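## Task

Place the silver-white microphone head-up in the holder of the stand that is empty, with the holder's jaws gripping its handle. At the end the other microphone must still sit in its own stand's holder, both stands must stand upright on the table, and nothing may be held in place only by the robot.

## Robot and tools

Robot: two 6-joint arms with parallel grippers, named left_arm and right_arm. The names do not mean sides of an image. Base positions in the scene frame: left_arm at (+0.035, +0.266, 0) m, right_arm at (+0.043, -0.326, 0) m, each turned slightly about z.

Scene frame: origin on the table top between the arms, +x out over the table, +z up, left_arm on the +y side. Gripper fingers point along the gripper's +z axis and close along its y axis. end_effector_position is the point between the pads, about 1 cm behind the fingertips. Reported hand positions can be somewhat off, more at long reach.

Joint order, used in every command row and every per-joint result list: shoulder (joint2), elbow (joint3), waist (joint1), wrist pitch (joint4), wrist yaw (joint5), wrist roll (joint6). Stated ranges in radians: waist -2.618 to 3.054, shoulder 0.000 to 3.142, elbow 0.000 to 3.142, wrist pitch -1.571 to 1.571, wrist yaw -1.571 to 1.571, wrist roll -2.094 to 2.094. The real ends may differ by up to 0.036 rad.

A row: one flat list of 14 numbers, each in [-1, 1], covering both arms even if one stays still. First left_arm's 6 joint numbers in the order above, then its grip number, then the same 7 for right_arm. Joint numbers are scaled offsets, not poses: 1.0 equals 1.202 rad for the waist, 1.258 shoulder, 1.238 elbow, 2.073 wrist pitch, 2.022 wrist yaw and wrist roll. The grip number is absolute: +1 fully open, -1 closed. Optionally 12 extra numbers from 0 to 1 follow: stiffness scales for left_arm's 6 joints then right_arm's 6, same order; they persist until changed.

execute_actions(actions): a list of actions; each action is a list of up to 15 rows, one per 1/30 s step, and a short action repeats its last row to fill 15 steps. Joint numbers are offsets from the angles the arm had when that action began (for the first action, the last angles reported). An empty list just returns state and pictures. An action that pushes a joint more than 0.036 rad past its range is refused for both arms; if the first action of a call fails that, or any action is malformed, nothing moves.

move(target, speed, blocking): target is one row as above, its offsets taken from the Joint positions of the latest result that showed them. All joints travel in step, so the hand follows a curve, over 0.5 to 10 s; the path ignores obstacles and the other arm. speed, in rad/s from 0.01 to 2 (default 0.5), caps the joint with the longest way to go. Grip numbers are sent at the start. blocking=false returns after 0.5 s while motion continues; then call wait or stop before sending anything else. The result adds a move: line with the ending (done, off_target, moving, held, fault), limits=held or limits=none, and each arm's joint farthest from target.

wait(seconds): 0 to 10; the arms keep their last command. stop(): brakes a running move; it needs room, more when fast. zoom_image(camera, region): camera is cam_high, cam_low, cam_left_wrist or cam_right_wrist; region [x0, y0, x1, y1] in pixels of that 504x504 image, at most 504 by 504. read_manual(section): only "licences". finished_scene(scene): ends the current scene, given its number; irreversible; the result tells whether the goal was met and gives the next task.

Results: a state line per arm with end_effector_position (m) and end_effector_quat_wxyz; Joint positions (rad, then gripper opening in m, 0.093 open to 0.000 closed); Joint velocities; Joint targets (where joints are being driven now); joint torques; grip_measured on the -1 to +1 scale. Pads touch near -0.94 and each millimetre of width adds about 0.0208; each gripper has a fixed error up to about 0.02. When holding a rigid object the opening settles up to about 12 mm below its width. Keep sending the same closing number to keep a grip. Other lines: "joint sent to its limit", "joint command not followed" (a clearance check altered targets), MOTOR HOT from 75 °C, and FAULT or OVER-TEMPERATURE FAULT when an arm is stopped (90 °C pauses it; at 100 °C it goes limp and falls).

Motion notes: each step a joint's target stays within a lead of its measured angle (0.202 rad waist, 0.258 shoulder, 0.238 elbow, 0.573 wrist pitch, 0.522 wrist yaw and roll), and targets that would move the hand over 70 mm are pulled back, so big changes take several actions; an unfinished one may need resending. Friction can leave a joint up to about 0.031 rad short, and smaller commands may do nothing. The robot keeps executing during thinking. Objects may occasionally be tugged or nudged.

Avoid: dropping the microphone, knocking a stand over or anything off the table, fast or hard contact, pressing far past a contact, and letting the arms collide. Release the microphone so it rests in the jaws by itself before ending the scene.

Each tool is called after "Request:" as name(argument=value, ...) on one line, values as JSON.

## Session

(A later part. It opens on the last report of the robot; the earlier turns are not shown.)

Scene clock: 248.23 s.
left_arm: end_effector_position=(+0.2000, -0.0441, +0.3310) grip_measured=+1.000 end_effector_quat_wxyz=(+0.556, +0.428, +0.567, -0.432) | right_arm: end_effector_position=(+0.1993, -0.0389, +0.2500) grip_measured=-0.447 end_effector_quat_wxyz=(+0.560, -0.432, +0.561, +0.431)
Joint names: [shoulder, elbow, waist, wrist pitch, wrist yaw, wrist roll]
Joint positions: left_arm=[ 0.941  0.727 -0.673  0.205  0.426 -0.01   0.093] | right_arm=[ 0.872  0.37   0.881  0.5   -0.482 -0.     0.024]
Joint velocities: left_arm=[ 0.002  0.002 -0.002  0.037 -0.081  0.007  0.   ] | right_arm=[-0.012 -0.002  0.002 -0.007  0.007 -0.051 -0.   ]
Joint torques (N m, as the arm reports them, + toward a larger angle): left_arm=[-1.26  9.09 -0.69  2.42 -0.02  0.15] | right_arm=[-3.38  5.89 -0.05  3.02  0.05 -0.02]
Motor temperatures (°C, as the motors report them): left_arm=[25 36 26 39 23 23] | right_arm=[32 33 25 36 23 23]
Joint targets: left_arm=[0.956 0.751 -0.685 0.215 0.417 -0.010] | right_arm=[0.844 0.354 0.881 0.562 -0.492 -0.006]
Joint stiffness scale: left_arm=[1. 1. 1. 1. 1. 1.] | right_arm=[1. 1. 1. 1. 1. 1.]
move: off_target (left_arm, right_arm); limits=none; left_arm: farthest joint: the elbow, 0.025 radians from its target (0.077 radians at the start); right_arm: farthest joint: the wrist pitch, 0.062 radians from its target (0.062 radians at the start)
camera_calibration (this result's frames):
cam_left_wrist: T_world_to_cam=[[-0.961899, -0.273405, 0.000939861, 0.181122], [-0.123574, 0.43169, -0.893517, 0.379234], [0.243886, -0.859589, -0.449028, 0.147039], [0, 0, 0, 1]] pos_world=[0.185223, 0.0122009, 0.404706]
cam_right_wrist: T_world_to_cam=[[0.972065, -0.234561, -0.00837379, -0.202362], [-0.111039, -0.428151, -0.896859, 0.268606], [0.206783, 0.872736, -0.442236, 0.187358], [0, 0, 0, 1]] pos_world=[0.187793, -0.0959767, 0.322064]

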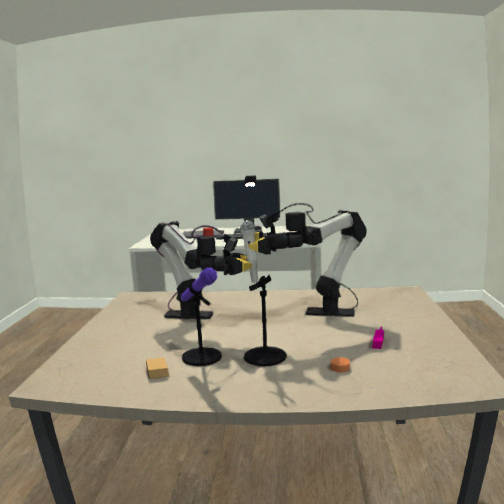

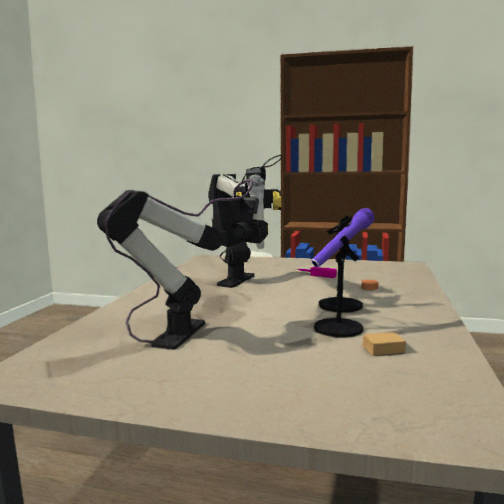

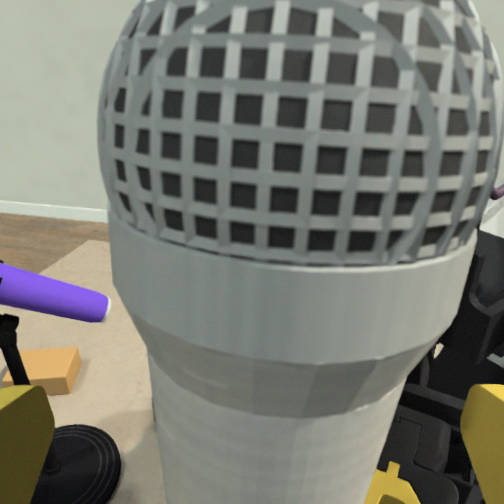

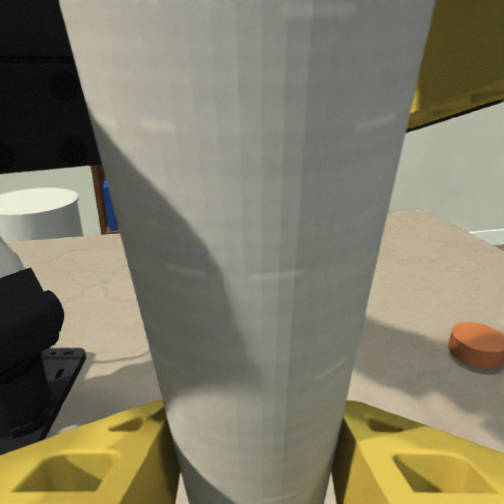

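Request:
zoom_image(camera="cam_high", region=[205, 200, 305, 300])

Request:
zoom_image(camera="cam_low", region=[205, 155, 305, 265])

Region (205, 200, 305, 300) of cam_high's 504x504 image, scaled by 5.040, with more detail than that image has.

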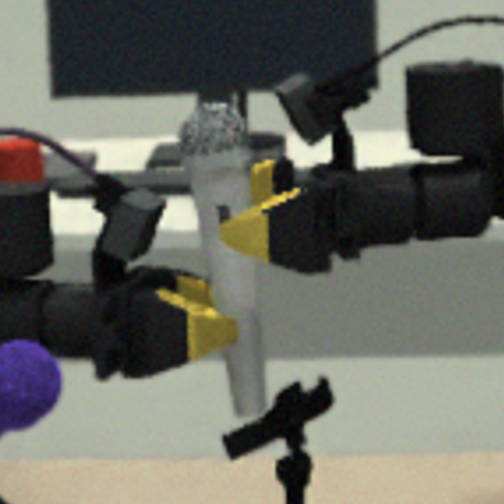

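Region (205, 155, 305, 265) of cam_low's 504x504 image, scaled by 4.582, with more detail than that image has; it fills the left 458 columns of this view, and the rest is white.

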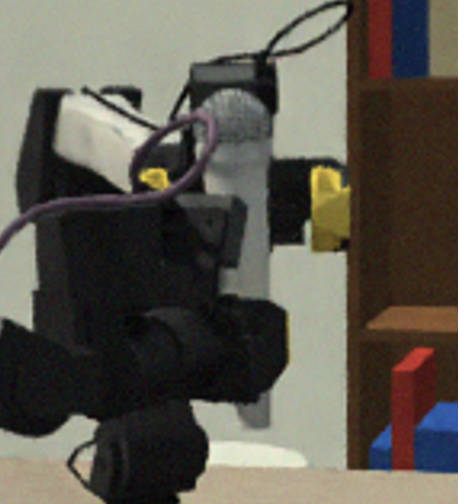

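Request:
execute_actions(actions=[[[0.012,0.019,-0.01,0.005,-0.004,0,0.8, -0.0223,-0.0129,0,0.03,-0.005,-0.003,-0.6],[0.012,0.019,-0.01,0.005,-0.004,0,0.65, -0.0223,-0.0129,0,0.03,-0.005,-0.003,-0.6],[0.012,0.019,-0.01,0.005,-0.004,0,0.5, -0.0223,-0.0129,0,0.03,-0.005,-0.003,-0.6],[0.012,0.019,-0.01,0.005,-0.004,0,0.4, -0.0223,-0.0129,0,0.03,-0.005,-0.003,-0.6],[0.012,0.019,-0.01,0.005,-0.004,0,0.3, -0.0223,-0.0129,0,0.03,-0.005,-0.003,-0.6],[0.012,0.019,-0.01,0.005,-0.004,0,0.22, -0.0223,-0.0129,0,0.03,-0.005,-0.003,-0.6],[0.012,0.019,-0.01,0.005,-0.004,0,0.15, -0.0223,-0.0129,0,0.03,-0.005,-0.003,-0.6],[0.012,0.019,-0.01,0.005,-0.004,0,0.09, -0.0223,-0.0129,0,0.03,-0.005,-0.003,-0.6],[0.012,0.019,-0.01,0.005,-0.004,0,0.03, -0.0223,-0.0129,0,0.03,-0.005,-0.003,-0.6],[0.012,0.019,-0.01,0.005,-0.004,0,-0.03, -0.0223,-0.0129,0,0.03,-0.005,-0.003,-0.6],[0.012,0.019,-0.01,0.005,-0.004,0,-0.09, -0.0223,-0.0129,0,0.03,-0.005,-0.003,-0.6],[0.012,0.019,-0.01,0.005,-0.004,0,-0.16, -0.0223,-0.0129,0,0.03,-0.005,-0.003,-0.6],[0.012,0.019,-0.01,0.005,-0.004,0,-0.24, -0.0223,-0.0129,0,0.03,-0.005,-0.003,-0.6],[0.012,0.019,-0.01,0.005,-0.004,0,-0.32, -0.0223,-0.0129,0,0.03,-0.005,-0.003,-0.6],[0.012,0.019,-0.01,0.005,-0.004,0,-0.4, -0.0223,-0.0129,0,0.03,-0.005,-0.003,-0.6]]])

Request:
wait(seconds=0.3)

Scene clock: 259.20 s.
left_arm: end_effector_position=(+0.1988, -0.0447, +0.3314) grip_measured=-0.252 end_effector_quat_wxyz=(+0.556, +0.430, +0.565, -0.433) | right_arm: end_effector_position=(+0.1995, -0.0389, +0.2500) grip_measured=-0.447 end_effector_quat_wxyz=(+0.560, -0.431, +0.561, +0.431)
Joint names: [shoulder, elbow, waist, wrist pitch, wrist yaw, wrist roll]
Joint positions: left_arm=[ 0.941  0.727 -0.676  0.206  0.428 -0.008  0.033] | right_arm=[ 0.872  0.37   0.881  0.5   -0.481  0.002  0.024]
Joint velocities: left_arm=[-0.017 -0.012  0.012  0.007 -0.007 -0.066 -0.   ] | right_arm=[-0.012 -0.002  0.007  0.007  0.007 -0.022  0.001]
Joint torques (N m, as the arm reports them, + toward a larger angle): left_arm=[-1.23  8.98 -0.53  2.42 -0.04  0.11] | right_arm=[-3.33  6.    0.12  3.02 -0.02 -0.07]
Motor temperatures (°C, as the motors report them): left_arm=[25 38 26 41 23 23] | right_arm=[31 34 25 38 23 23]
Joint targets: left_arm=[0.957 0.750 -0.685 0.215 0.418 -0.010] | right_arm=[0.844 0.354 0.881 0.562 -0.492 -0.006]
Joint stiffness scale: left_arm=[1. 1. 1. 1. 1. 1.] | right_arm=[1. 1. 1. 1. 1. 1.]
camera_calibration (this result's frames):
cam_left_wrist: T_world_to_cam=[[-0.963143, -0.268984, -0.00156684, 0.181094], [-0.119088, 0.431625, -0.894158, 0.378961], [0.24119, -0.861016, -0.447749, 0.147044], [0, 0, 0, 1]] pos_world=[0.184083, 0.0117493, 0.404973]
cam_right_wrist: T_world_to_cam=[[0.971779, -0.235671, -0.010279, -0.202065], [-0.113182, -0.427585, -0.896862, 0.269055], [0.206969, 0.872714, -0.442192, 0.187314], [0, 0, 0, 1]] pos_world=[0.188046, -0.0960481, 0.322057]

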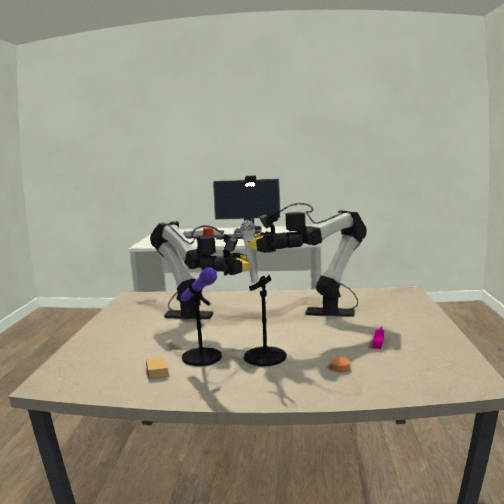

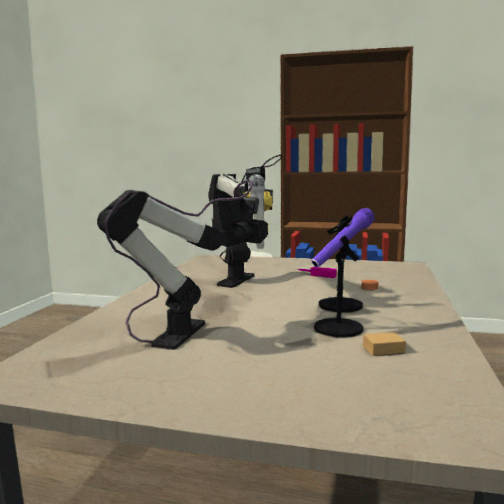

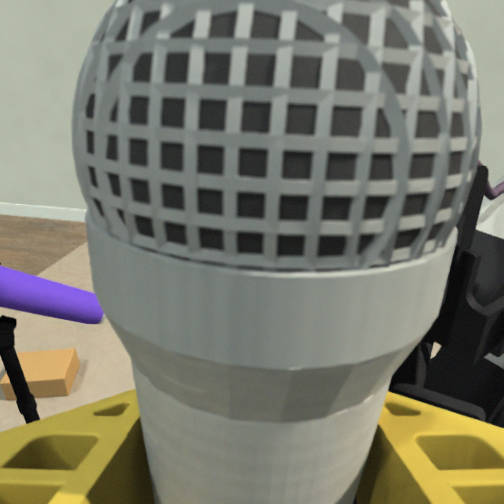

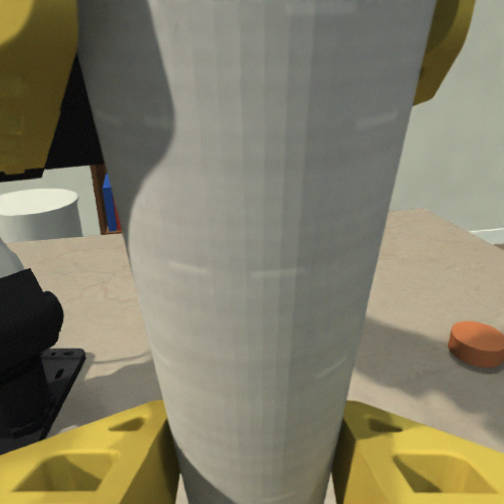

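Scene clock: 259.50 s.
left_arm: end_effector_position=(+0.1988, -0.0447, +0.3314) grip_measured=-0.252 end_effector_quat_wxyz=(+0.556, +0.430, +0.565, -0.433) | right_arm: end_effector_position=(+0.1995, -0.0389, +0.2500) grip_measured=-0.447 end_effector_quat_wxyz=(+0.560, -0.431, +0.561, +0.431)
Joint names: [shoulder, elbow, waist, wrist pitch, wrist yaw, wrist roll]
Joint positions: left_arm=[ 0.941  0.727 -0.676  0.206  0.428 -0.008  0.033] | right_arm=[ 0.872  0.37   0.881  0.5   -0.481  0.002  0.024]
Joint velocities: left_arm=[-0.002  0.002 -0.007  0.022  0.037  0.007 -0.   ] | right_arm=[-0.007 -0.007  0.007  0.081 -0.051 -0.007  0.   ]
Joint torques (N m, as the arm reports them, + toward a larger angle): left_arm=[-1.23  9.02 -0.48  2.42 -0.04  0.13] | right_arm=[-3.34  5.97  0.04  3.01  0.02 -0.06]
Motor temperatures (°C, as the motors report them): left_arm=[25 38 26 41 23 23] | right_arm=[31 34 25 39 23 23]
Joint targets: left_arm=[0.957 0.750 -0.685 0.215 0.418 -0.010] | right_arm=[0.844 0.354 0.881 0.562 -0.492 -0.006]
Joint stiffness scale: left_arm=[1. 1. 1. 1. 1. 1.] | right_arm=[1. 1. 1. 1. 1. 1.]
wait: 0.30 s; at rest by 0.17 s
camera_calibration (this result's frames):
cam_left_wrist: T_world_to_cam=[[-0.963144, -0.268981, -0.00194826, 0.18122], [-0.118757, 0.431712, -0.89416, 0.378899], [0.241353, -0.860973, -0.447744, 0.147012], [0, 0, 0, 1]] pos_world=[0.184056, 0.0117422, 0.404973]
cam_right_wrist: T_world_to_cam=[[0.971779, -0.235671, -0.010279, -0.202065], [-0.113182, -0.427585, -0.896862, 0.269055], [0.206969, 0.872714, -0.442192, 0.187314], [0, 0, 0, 1]] pos_world=[0.188046, -0.0960481, 0.322057]

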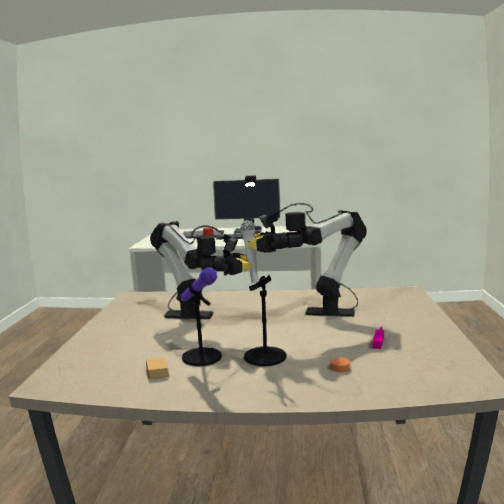

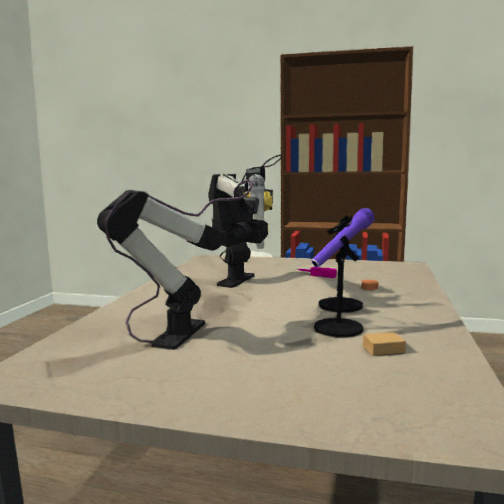

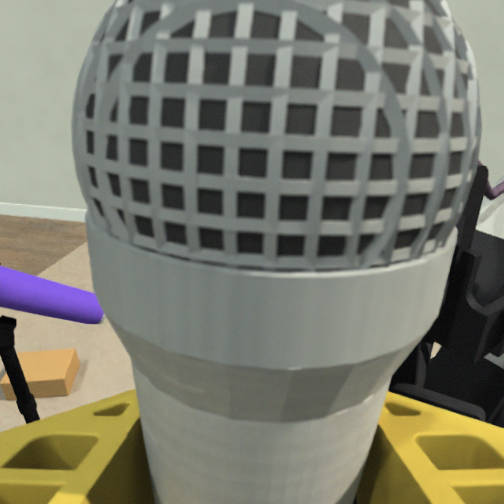

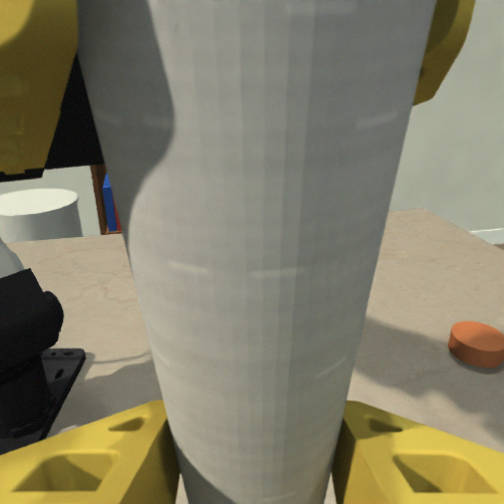

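Request:
execute_actions(actions=[[[0.008,0.021,-0.005,0.010,-0.004,0,-0.4, -0.02,-0.0129,0,0.027,-0.005,-0.003,-0.45],[0.006,0.022,-0.005,0.014,-0.004,0,-0.4, -0.018,-0.0129,0,0.023,-0.005,-0.003,-0.35],[0.004,0.023,-0.005,0.018,-0.004,0,-0.4, -0.016,-0.0129,0,0.019,-0.005,-0.003,-0.28],[0.002,0.024,-0.005,0.022,-0.004,0,-0.4, -0.014,-0.0129,0,0.015,-0.005,-0.003,-0.2],[0.0,0.025,-0.005,0.025,-0.004,0,-0.4, -0.012,-0.0129,0,0.011,-0.005,-0.003,-0.1],[0.0,0.025,-0.005,0.027,-0.004,0,-0.4, -0.01,-0.0129,0,0.007,-0.005,-0.003,0.05],[0.0,0.025,-0.005,0.027,-0.004,0,-0.4, -0.01,-0.0129,0,0.005,-0.005,-0.003,0.25],[0.0,0.025,-0.005,0.027,-0.004,0,-0.4, -0.01,-0.0129,0,0.005,-0.005,-0.003,0.5],[0.0,0.025,-0.005,0.027,-0.004,0,-0.4, -0.01,-0.0129,0,0.005,-0.005,-0.003,0.75],[0.0,0.025,-0.005,0.027,-0.004,0,-0.4, -0.01,-0.0129,0,0.005,-0.005,-0.003,1.0]]])

Request:
move(target=[-0.128, 0.025, 0.309, -0.045, 0.18, 0, -0.4, 0, 0, 0, 0, 0, 0, 1], speed=0.55)

Scene clock: 295.37 s.
left_arm: end_effector_position=(+0.1988, -0.0447, +0.3317) grip_measured=-0.252 end_effector_quat_wxyz=(+0.556, +0.430, +0.564, -0.433) | right_arm: end_effector_position=(+0.1994, -0.0389, +0.2515) grip_measured=+1.000 end_effector_quat_wxyz=(+0.562, -0.430, +0.559, +0.432)
Joint names: [shoulder, elbow, waist, wrist pitch, wrist yaw, wrist roll]
Joint positions: left_arm=[ 0.941  0.727 -0.676  0.208  0.428 -0.007  0.033] | right_arm=[ 0.872  0.37   0.881  0.507 -0.481  0.002  0.093]
Joint velocities: left_arm=[ 0.002 -0.007  0.007 -0.066  0.037 -0.051 -0.001] | right_arm=[-0.012 -0.002 -0.002 -0.037  0.022  0.007  0.   ]
Joint torques (N m, as the arm reports them, + toward a larger angle): left_arm=[-2.71  9.55 -0.29  2.91 -0.02  0.15] | right_arm=[-2.39  5.88  0.03  2.34  0.04 -0.03]
Motor temperatures (°C, as the motors report them): left_arm=[25 42 26 44 23 23] | right_arm=[30 35 25 43 23 23]
Joint targets: left_arm=[0.941 0.758 -0.682 0.262 0.420 -0.008] | right_arm=[0.859 0.354 0.881 0.511 -0.491 -0.004]
Joint stiffness scale: left_arm=[1. 1. 1. 1. 1. 1.] | right_arm=[1. 1. 1. 1. 1. 1.]
camera_calibration (this result's frames):
cam_left_wrist: T_world_to_cam=[[-0.963141, -0.268981, -0.00294327, 0.181552], [-0.117561, 0.430744, -0.894784, 0.379137], [0.241948, -0.861458, -0.446489, 0.146608], [0, 0, 0, 1]] pos_world=[0.18396, 0.0118198, 0.405239]
cam_right_wrist: T_world_to_cam=[[0.971908, -0.235257, -0.00696876, -0.202826], [-0.108858, -0.423076, -0.899531, 0.270414], [0.208672, 0.87502, -0.436801, 0.186386], [0, 0, 0, 1]] pos_world=[0.187671, -0.0964024, 0.323246]

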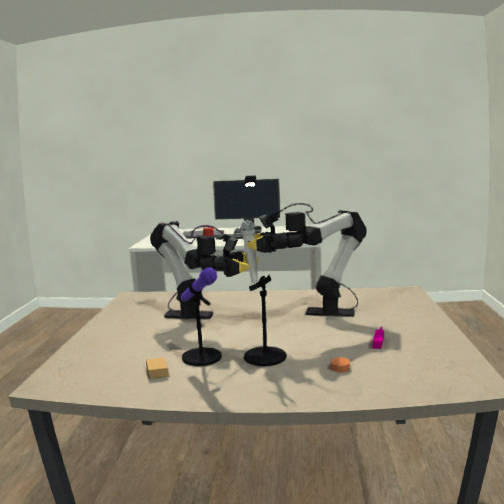

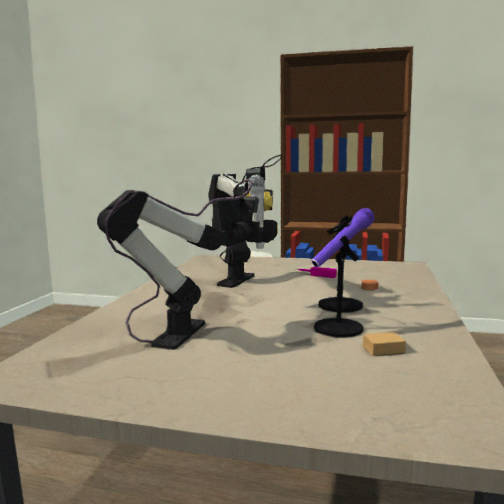

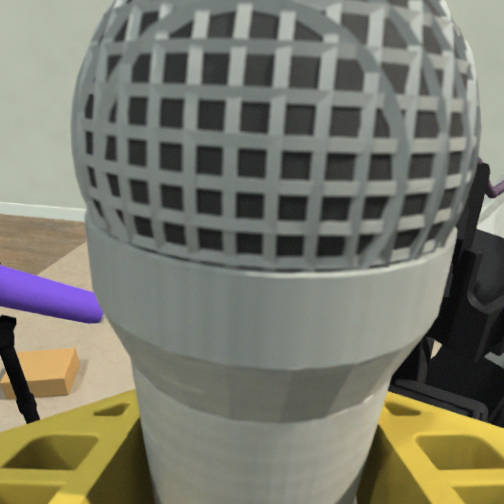

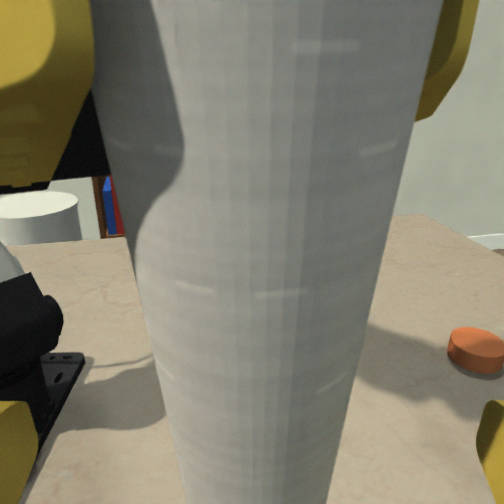

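Scene clock: 296.83 s.
left_arm: end_effector_position=(+0.2169, +0.0231, +0.3451) grip_measured=-0.252 end_effector_quat_wxyz=(+0.561, +0.428, +0.562, -0.432) | right_arm: end_effector_position=(+0.1994, -0.0389, +0.2515) grip_measured=+1.000 end_effector_quat_wxyz=(+0.562, -0.430, +0.559, +0.432)
Joint names: [shoulder, elbow, waist, wrist pitch, wrist yaw, wrist roll]
Joint positions: left_arm=[ 0.804  0.727 -0.317  0.08   0.782 -0.007  0.033] | right_arm=[ 0.872  0.37   0.881  0.507 -0.481  0.002  0.093]
Joint velocities: left_arm=[-0.012  0.002 -0.017  0.022  0.007  0.007 -0.   ] | right_arm=[-0.012 -0.012 -0.007 -0.037  0.066  0.022  0.   ]
Joint torques (N m, as the arm reports them, + toward a larger angle): left_arm=[-3.35  9.3   0.96  2.5   0.14  0.15] | right_arm=[-1.53  7.07  0.12  2.32  0.16  0.03]
Motor temperatures (°C, as the motors report them): left_arm=[25 42 26 44 23 23] | right_arm=[30 35 25 43 23 23]
Joint targets: left_arm=[0.781 0.758 -0.305 0.115 0.791 -0.007] | right_arm=[0.872 0.370 0.881 0.507 -0.481 0.002]
Joint stiffness scale: left_arm=[1. 1. 1. 1. 1. 1.] | right_arm=[1. 1. 1. 1. 1. 1.]
move: off_target (left_arm); limits=none; left_arm: farthest joint: the wrist pitch, 0.035 radians from its target (0.093 radians at the start); right_arm: farthest joint: the waist, 0.000 radians from its target (0.000 radians at the start)
camera_calibration (this result's frames):
cam_left_wrist: T_world_to_cam=[[-0.961759, -0.273787, -0.00779774, 0.218723], [-0.113421, 0.424017, -0.898524, 0.364587], [0.249311, -0.863279, -0.438856, 0.202354], [0, 0, 0, 1]] pos_world=[0.201262, 0.0799804, 0.4181]
cam_right_wrist: T_world_to_cam=[[0.971908, -0.235257, -0.00696876, -0.202826], [-0.108858, -0.423076, -0.899531, 0.270414], [0.208672, 0.87502, -0.436801, 0.186386], [0, 0, 0, 1]] pos_world=[0.187671, -0.0964024, 0.323246]

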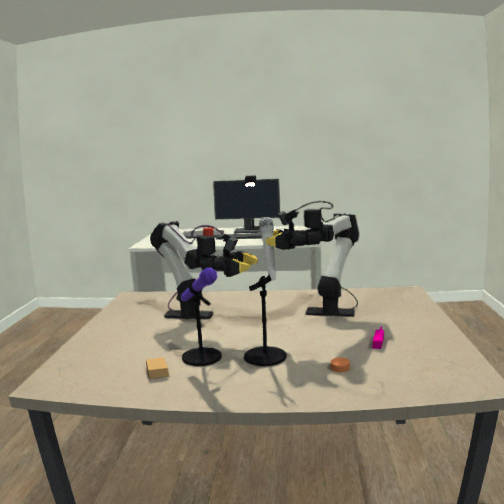

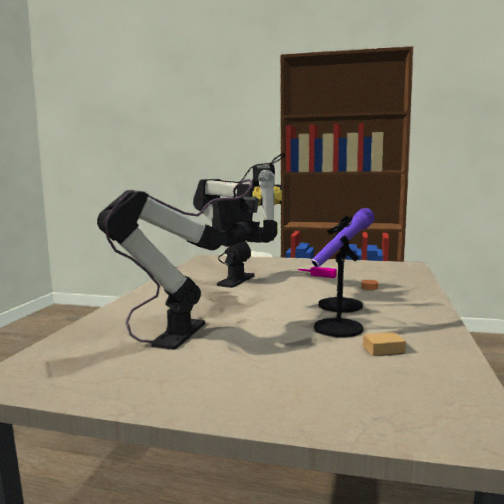

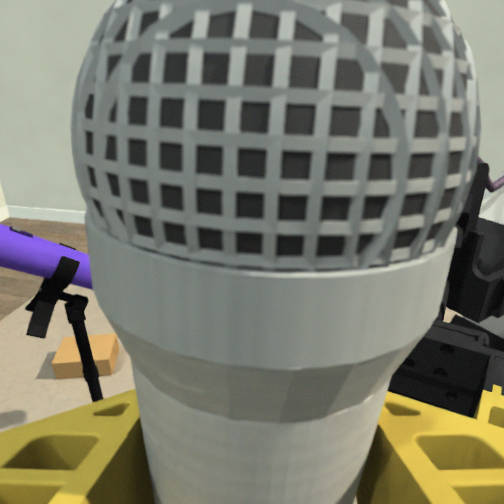

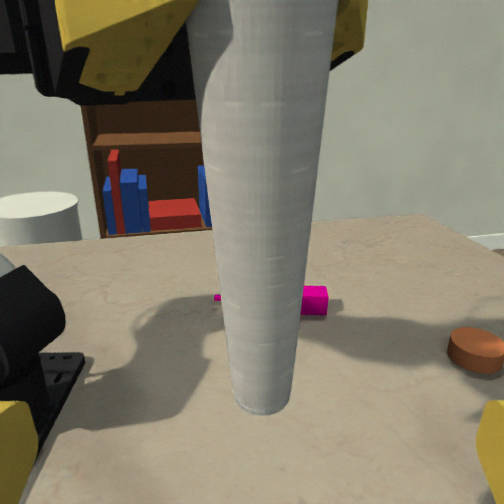

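Request:
move(target=[0.36, 0.25, 0.321, 0.1385, -0.004, 0.28, -0.4, 0.666, 0.078, -0.128, 0.46, 0.243, 0, 1], speed=0.85)

Scene clock: 308.23 s.
left_arm: end_effector_position=(+0.3969, +0.0924, +0.3700) grip_measured=-0.253 end_effector_quat_wxyz=(+0.709, +0.474, +0.508, -0.124) | right_arm: end_effector_position=(+0.3713, -0.0580, +0.2109) grip_measured=+1.000 end_effector_quat_wxyz=(+0.730, -0.211, +0.596, +0.260)
Joint names: [shoulder, elbow, waist, wrist pitch, wrist yaw, wrist roll]
Joint positions: left_arm=[1.252 0.998 0.059 0.303 0.774 0.545 0.033] | right_arm=[ 1.691  0.442  0.734  1.451 -0.     0.002  0.093]
Joint velocities: left_arm=[ 0.002  0.002 -0.007 -0.037  0.007  0.037 -0.   ] | right_arm=[-0.012 -0.022  0.017  0.007 -0.066  0.022  0.   ]
Joint torques (N m, as the arm reports them, + toward a larger angle): left_arm=[-5.32  9.88  0.76  2.77  0.03  0.26] | right_arm=[-4.72  6.64 -0.66  2.35  0.29  0.05]
Motor temperatures (°C, as the motors report them): left_arm=[25 43 27 45 23 23] | right_arm=[29 36 25 42 23 23]
Joint targets: left_arm=[1.257 1.036 0.069 0.367 0.774 0.559] | right_arm=[1.710 0.467 0.727 1.461 0.010 0.002]
Joint stiffness scale: left_arm=[1. 1. 1. 1. 1. 1.] | right_arm=[1. 1. 1. 1. 1. 1.]
move: off_target (left_arm, right_arm); limits=none; left_arm: farthest joint: the wrist pitch, 0.064 radians from its target (0.287 radians at the start); right_arm: farthest joint: the elbow, 0.025 radians from its target (0.097 radians at the start)
camera_calibration (this result's frames):
cam_left_wrist: T_world_to_cam=[[-0.642263, -0.526762, -0.556795, 0.510717], [0.145376, 0.629524, -0.76326, 0.206241], [0.752572, -0.571158, -0.327741, -0.0396117], [0, 0, 0, 1]] pos_world=[0.327842, 0.116568, 0.428798]
cam_right_wrist: T_world_to_cam=[[0.649699, -0.760176, -0.0048527, -0.28591], [-0.194237, -0.15983, -0.967846, 0.305951], [0.734958, 0.629752, -0.251496, -0.0992792], [0, 0, 0, 1]] pos_world=[0.318149, -0.10592, 0.269757]

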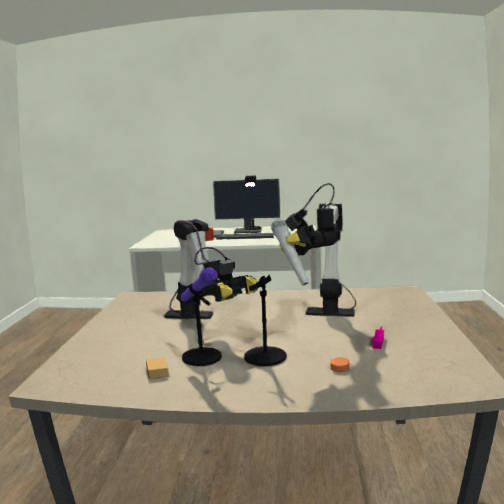

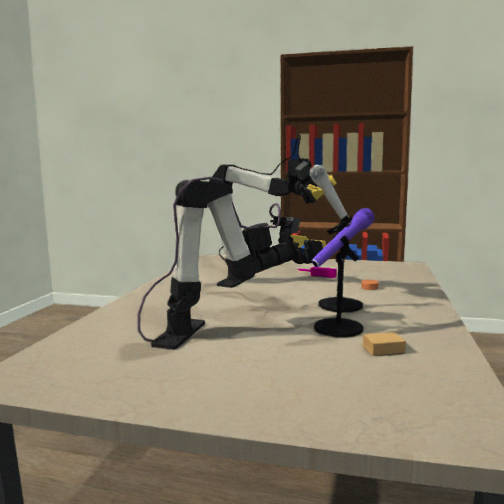

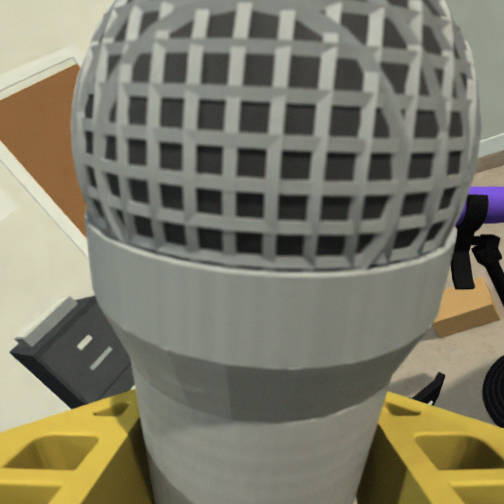

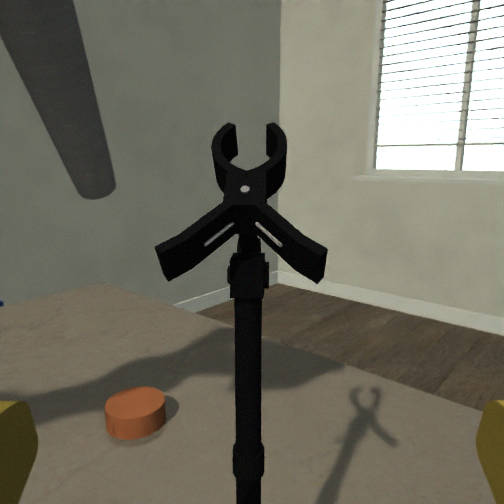

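Request:
move(target=[0.2605, 0.279, -0.16, 0.046, -0.092, 0.016, -0.4, 0.2064, 0.298, 0.016, -0.0256, 0, 0, 1], speed=0.4)

Scene clock: 323.07 s.
left_arm: end_effector_position=(+0.4643, +0.0173, +0.3810) grip_measured=-0.253 end_effector_quat_wxyz=(+0.713, +0.477, +0.499, -0.121) | right_arm: end_effector_position=(+0.4288, -0.0041, +0.2309) grip_measured=+1.000 end_effector_quat_wxyz=(+0.751, -0.204, +0.566, +0.273)
Joint names: [shoulder, elbow, waist, wrist pitch, wrist yaw, wrist roll]
Joint positions: left_arm=[ 1.579  1.305 -0.124  0.33   0.599  0.563  0.033] | right_arm=[1.926 0.789 0.745 1.418 0.    0.002 0.093]
Joint velocities: left_arm=[-0.002  0.007  0.002  0.007 -0.037  0.022  0.   ] | right_arm=[ 0.002  0.002 -0.007 -0.037  0.022  0.007  0.   ]
Joint torques (N m, as the arm reports them, + toward a larger angle): left_arm=[-9.44  9.95 -0.5   2.93 -0.06  0.26] | right_arm=[-6.91  6.9   0.84  1.96  0.11  0.05]
Motor temperatures (°C, as the motors report them): left_arm=[26 45 27 48 23 23] | right_arm=[30 36 25 42 23 23]
Joint targets: left_arm=[1.580 1.343 -0.133 0.398 0.588 0.577] | right_arm=[1.951 0.811 0.754 1.398 -0.000 0.002]
Joint stiffness scale: left_arm=[1. 1. 1. 1. 1. 1.] | right_arm=[1. 1. 1. 1. 1. 1.]
move: off_target (left_arm, right_arm); limits=none; left_arm: farthest joint: the wrist pitch, 0.069 radians from its target (0.095 radians at the start); right_arm: farthest joint: the shoulder, 0.024 radians from its target (0.260 radians at the start)
camera_calibration (this result's frames):
cam_left_wrist: T_world_to_cam=[[-0.634637, -0.521932, -0.569932, 0.521944], [0.165197, 0.628812, -0.759806, 0.241575], [0.754947, -0.576353, -0.312845, -0.136275], [0, 0, 0, 1]] pos_world=[0.394218, 0.0419715, 0.43839]
cam_right_wrist: T_world_to_cam=[[0.658029, -0.752986, -0.00310481, -0.28612], [-0.133888, -0.112944, -0.984539, 0.323237], [0.740994, 0.648271, -0.175137, -0.190578], [0, 0, 0, 1]] pos_world=[0.37277, -0.0553903, 0.283974]

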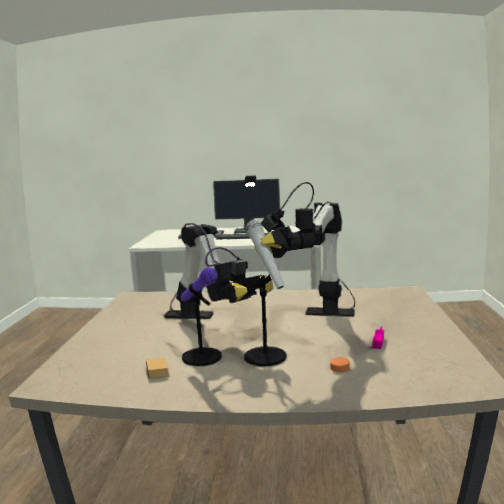

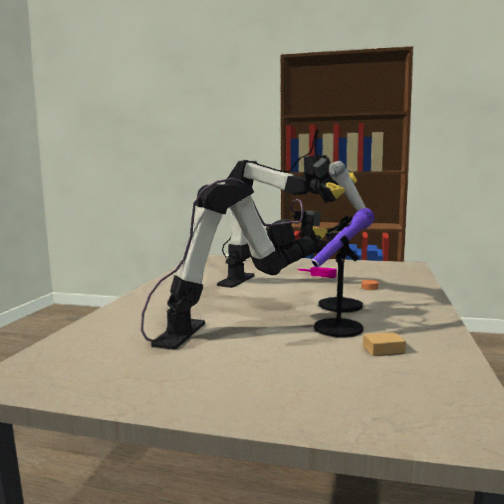

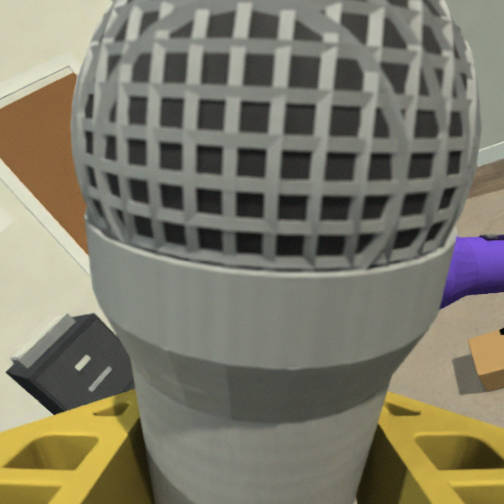

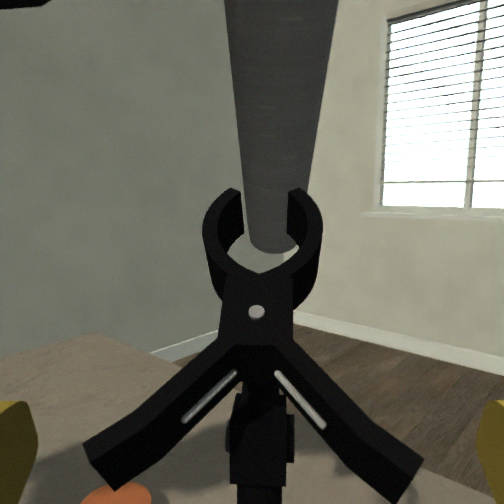

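Request:
execute_actions(actions=[[[0.001,0.031,-0.007,0.033,-0.005,0.007,-0.4, 0,0,0,0,0,0,0.85],[0.001,0.031,-0.007,0.033,-0.005,0.007,-0.4, 0,0,0,0,0,0,0.72],[0.001,0.031,-0.007,0.033,-0.005,0.007,-0.4, 0,0,0,0,0,0,0.6],[0.001,0.031,-0.007,0.033,-0.005,0.007,-0.4, 0,0,0,0,0,0,0.52],[0.001,0.031,-0.007,0.033,-0.005,0.007,-0.4, 0,0,0,0,0,0,0.46],[0.001,0.031,-0.007,0.033,-0.005,0.007,-0.4, 0,0,0,0,0,0,0.42],[0.001,0.031,-0.007,0.033,-0.005,0.007,-0.4, 0,0,0,0,0,0,0.38],[0.001,0.031,-0.007,0.033,-0.005,0.007,-0.4, 0,0,0,0,0,0,0.34],[0.001,0.031,-0.007,0.033,-0.005,0.007,-0.4, 0,0,0,0,0,0,0.30],[0.001,0.031,-0.007,0.033,-0.005,0.007,-0.4, 0,0,0,0,0,0,0.26],[0.001,0.031,-0.007,0.033,-0.005,0.007,-0.4, 0,0,0,0,0,0,0.22],[0.001,0.031,-0.007,0.033,-0.005,0.007,-0.4, 0,0,0,0,0,0,0.18],[0.001,0.031,-0.007,0.033,-0.005,0.007,-0.4, 0,0,0,0,0,0,0.14],[0.001,0.031,-0.007,0.033,-0.005,0.007,-0.4, 0,0,0,0,0,0,0.10],[0.001,0.031,-0.007,0.033,-0.005,0.007,-0.4, 0,0,0,0,0,0,0.06]],[[0.001,0.031,-0.007,0.033,-0.005,0.007,-0.4, 0,0,0,0,0,0,0.02],[0.001,0.031,-0.007,0.033,-0.005,0.007,-0.4, 0,0,0,0,0,0,-0.02],[0.001,0.031,-0.007,0.033,-0.005,0.007,-0.4, 0,0,0,0,0,0,-0.06],[0.001,0.031,-0.007,0.033,-0.005,0.007,-0.4, 0,0,0,0,0,0,-0.10],[0.001,0.031,-0.007,0.033,-0.005,0.007,-0.4, 0,0,0,0,0,0,-0.14],[0.001,0.031,-0.007,0.033,-0.005,0.007,-0.4, 0,0,0,0,0,0,-0.18],[0.001,0.031,-0.007,0.033,-0.005,0.007,-0.4, 0,0,0,0,0,0,-0.22],[0.001,0.031,-0.007,0.033,-0.005,0.007,-0.4, 0,0,0,0,0,0,-0.26],[0.001,0.031,-0.007,0.033,-0.005,0.007,-0.4, 0,0,0,0,0,0,-0.30],[0.001,0.031,-0.007,0.033,-0.005,0.007,-0.4, 0,0,0,0,0,0,-0.34]]])

Scene clock: 333.73 s.
left_arm: end_effector_position=(+0.4644, +0.0174, +0.3810) grip_measured=-0.253 end_effector_quat_wxyz=(+0.713, +0.477, +0.499, -0.121) | right_arm: end_effector_position=(+0.4284, -0.0025, +0.2286) grip_measured=-0.335 end_effector_quat_wxyz=(+0.747, -0.208, +0.568, +0.274)
Joint names: [shoulder, elbow, waist, wrist pitch, wrist yaw, wrist roll]
Joint positions: left_arm=[ 1.579  1.305 -0.124  0.33   0.599  0.564  0.033] | right_arm=[ 1.926  0.789  0.746  1.408 -0.007  0.002  0.029]
Joint velocities: left_arm=[ 0.012 -0.022 -0.007 -0.022 -0.051  0.037  0.   ] | right_arm=[-0.002 -0.012  0.002 -0.022  0.007 -0.022 -0.001]
Joint torques (N m, as the arm reports them, + toward a larger angle): left_arm=[-9.48  9.98 -0.45  2.93 -0.07  0.26] | right_arm=[-8.39  5.27  0.16  2.25  0.25  0.03]
Motor temperatures (°C, as the motors report them): left_arm=[28 46 27 49 23 23] | right_arm=[32 37 25 41 23 23]
Joint targets: left_arm=[1.580 1.343 -0.132 0.398 0.589 0.578] | right_arm=[1.926 0.789 0.746 1.416 -0.002 0.001]
Joint stiffness scale: left_arm=[1. 1. 1. 1. 1. 1.] | right_arm=[1. 1. 1. 1. 1. 1.]
camera_calibration (this result's frames):
cam_left_wrist: T_world_to_cam=[[-0.634075, -0.521949, -0.570542, 0.52197], [0.165395, 0.629211, -0.759433, 0.241303], [0.755376, -0.575903, -0.312639, -0.136577], [0, 0, 0, 1]] pos_world=[0.394225, 0.0419558, 0.43836]
cam_right_wrist: T_world_to_cam=[[0.663811, -0.7479, -0.00129789, -0.287543], [-0.139167, -0.121815, -0.982748, 0.322903], [0.734839, 0.652539, -0.184945, -0.186768], [0, 0, 0, 1]] pos_world=[0.373056, -0.0538456, 0.282417]

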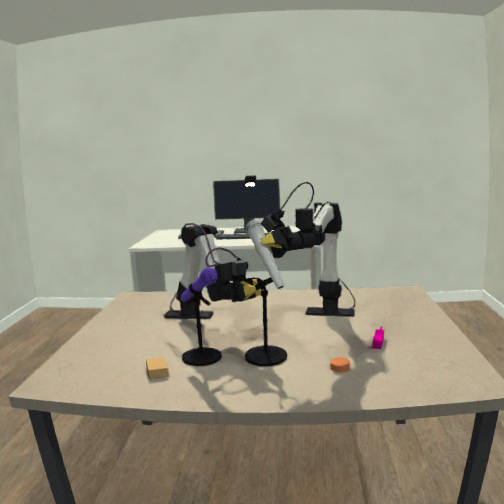

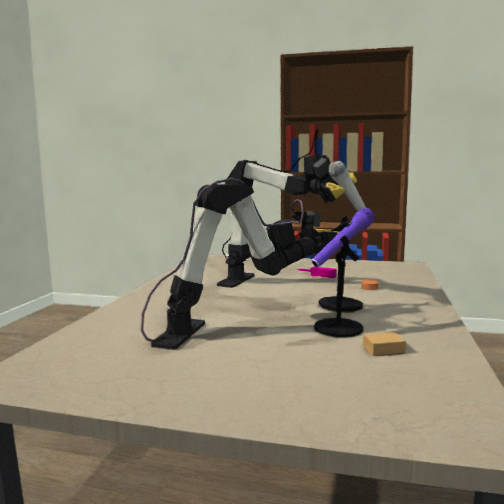

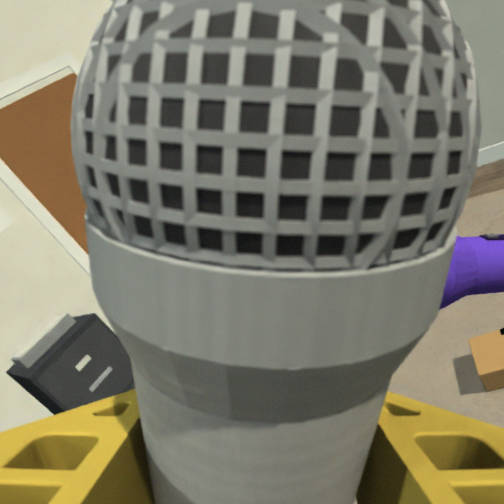

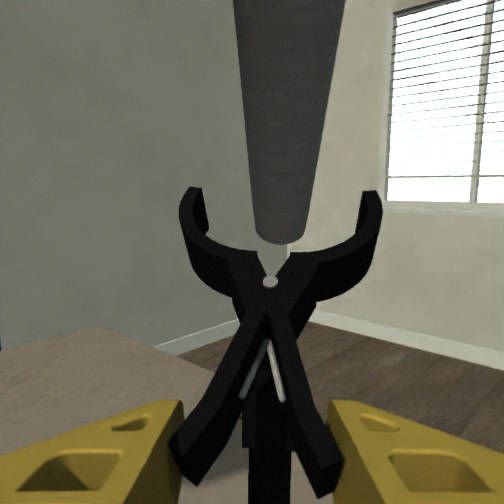

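Request:
zoom_image(camera="cam_high", region=[200, 210, 330, 375])

Request:
zoom_image(camera="cam_low", region=[270, 150, 400, 340])

Region (200, 210, 330, 375) of cam_high's 504x504 image, scaled by 3.055, with more detail than that image has; it fills the left 397 columns of this view, and the rest is white.

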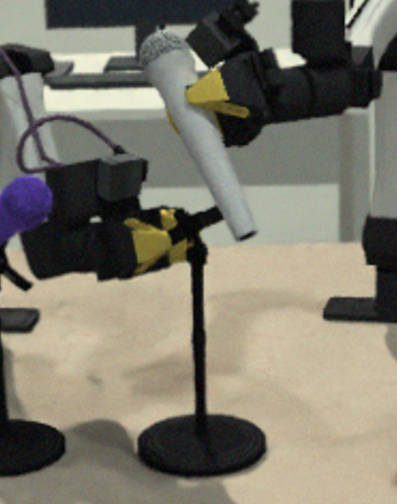

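Region (270, 150, 400, 340) of cam_low's 504x504 image, scaled by 2.653, with more detail than that image has; it fills the left 345 columns of this view, and the rest is white.

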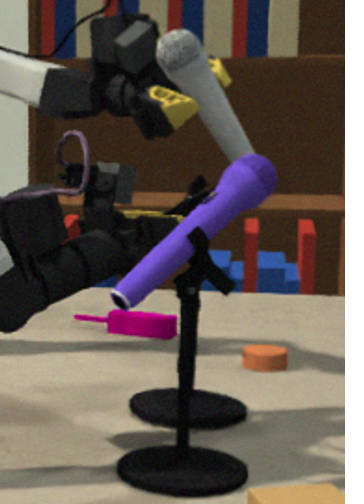

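Request:
move(target=[0.001, -0.204, -0.029, 0.1495, -0.021, 0.007, -0.4, 0, 0, 0, 0.004, 0.002, 0, -0.34], speed=0.3)

Scene clock: 350.57 s.
left_arm: end_effector_position=(+0.4541, +0.0141, +0.3196) grip_measured=-0.253 end_effector_quat_wxyz=(+0.713, +0.475, +0.503, -0.118) | right_arm: end_effector_position=(+0.4282, -0.0023, +0.2285) grip_measured=-0.335 end_effector_quat_wxyz=(+0.747, -0.209, +0.568, +0.274)
Joint names: [shoulder, elbow, waist, wrist pitch, wrist yaw, wrist roll]
Joint positions: left_arm=[ 1.579  1.061 -0.146  0.57   0.566  0.564  0.033] | right_arm=[ 1.926  0.789  0.746  1.408 -0.009  0.002  0.029]
Joint velocities: left_arm=[-0.002  0.002 -0.002  0.037 -0.007 -0.066  0.   ] | right_arm=[-0.012 -0.012  0.012 -0.007  0.051 -0.051 -0.   ]
Joint torques (N m, as the arm reports them, + toward a larger angle): left_arm=[-9.27  6.53 -0.69  2.95 -0.06  0.26] | right_arm=[-8.4   5.28  0.04  2.29  0.24  0.03]
Motor temperatures (°C, as the motors report them): left_arm=[30 47 27 52 23 23] | right_arm=[35 36 25 42 23 23]
Joint targets: left_arm=[1.580 1.052 -0.159 0.640 0.556 0.578] | right_arm=[1.926 0.789 0.746 1.417 -0.003 0.002]
Joint stiffness scale: left_arm=[1. 1. 1. 1. 1. 1.] | right_arm=[1. 1. 1. 1. 1. 1.]
move: off_target (left_arm); limits=none; left_arm: farthest joint: the wrist pitch, 0.070 radians from its target (0.310 radians at the start); right_arm: farthest joint: the wrist pitch, 0.008 radians from its target (0.008 radians at the start)
camera_calibration (this result's frames):
cam_left_wrist: T_world_to_cam=[[-0.631291, -0.528042, -0.568017, 0.476776], [0.156461, 0.630636, -0.760144, 0.202719], [0.759599, -0.568744, -0.315497, -0.15096], [0, 0, 0, 1]] pos_world=[0.383936, 0.0380579, 0.377285]
cam_right_wrist: T_world_to_cam=[[0.665184, -0.746679, -0.000800499, -0.287922], [-0.13891, -0.122695, -0.982675, 0.322691], [0.733644, 0.653771, -0.185336, -0.186212], [0, 0, 0, 1]] pos_world=[0.372959, -0.0536521, 0.282358]

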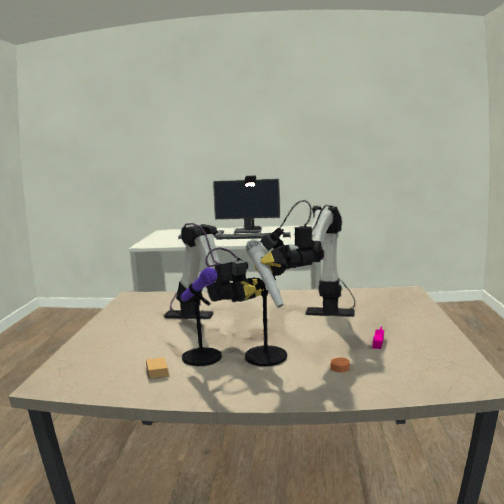

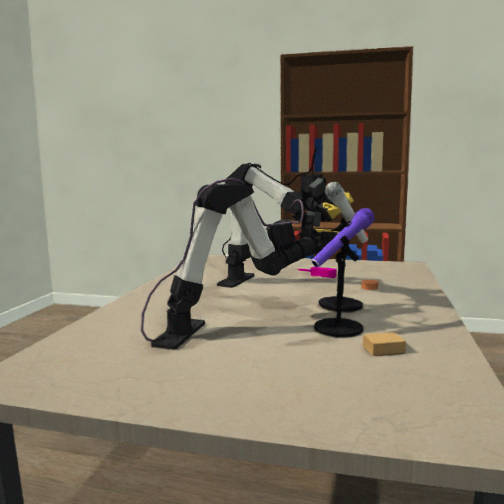

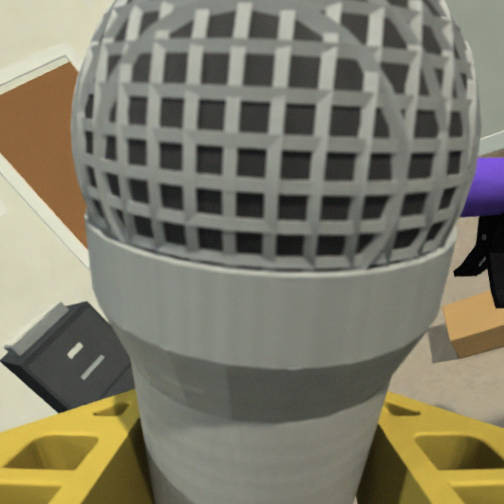

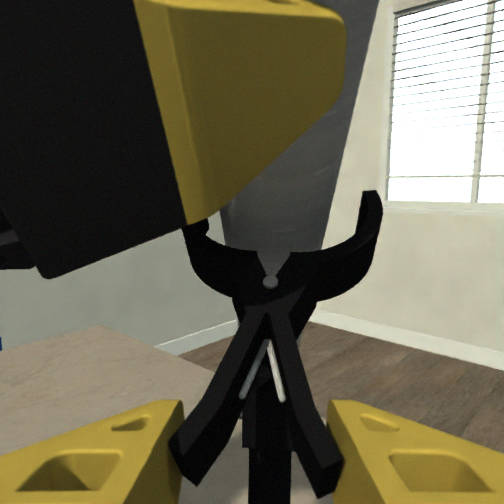

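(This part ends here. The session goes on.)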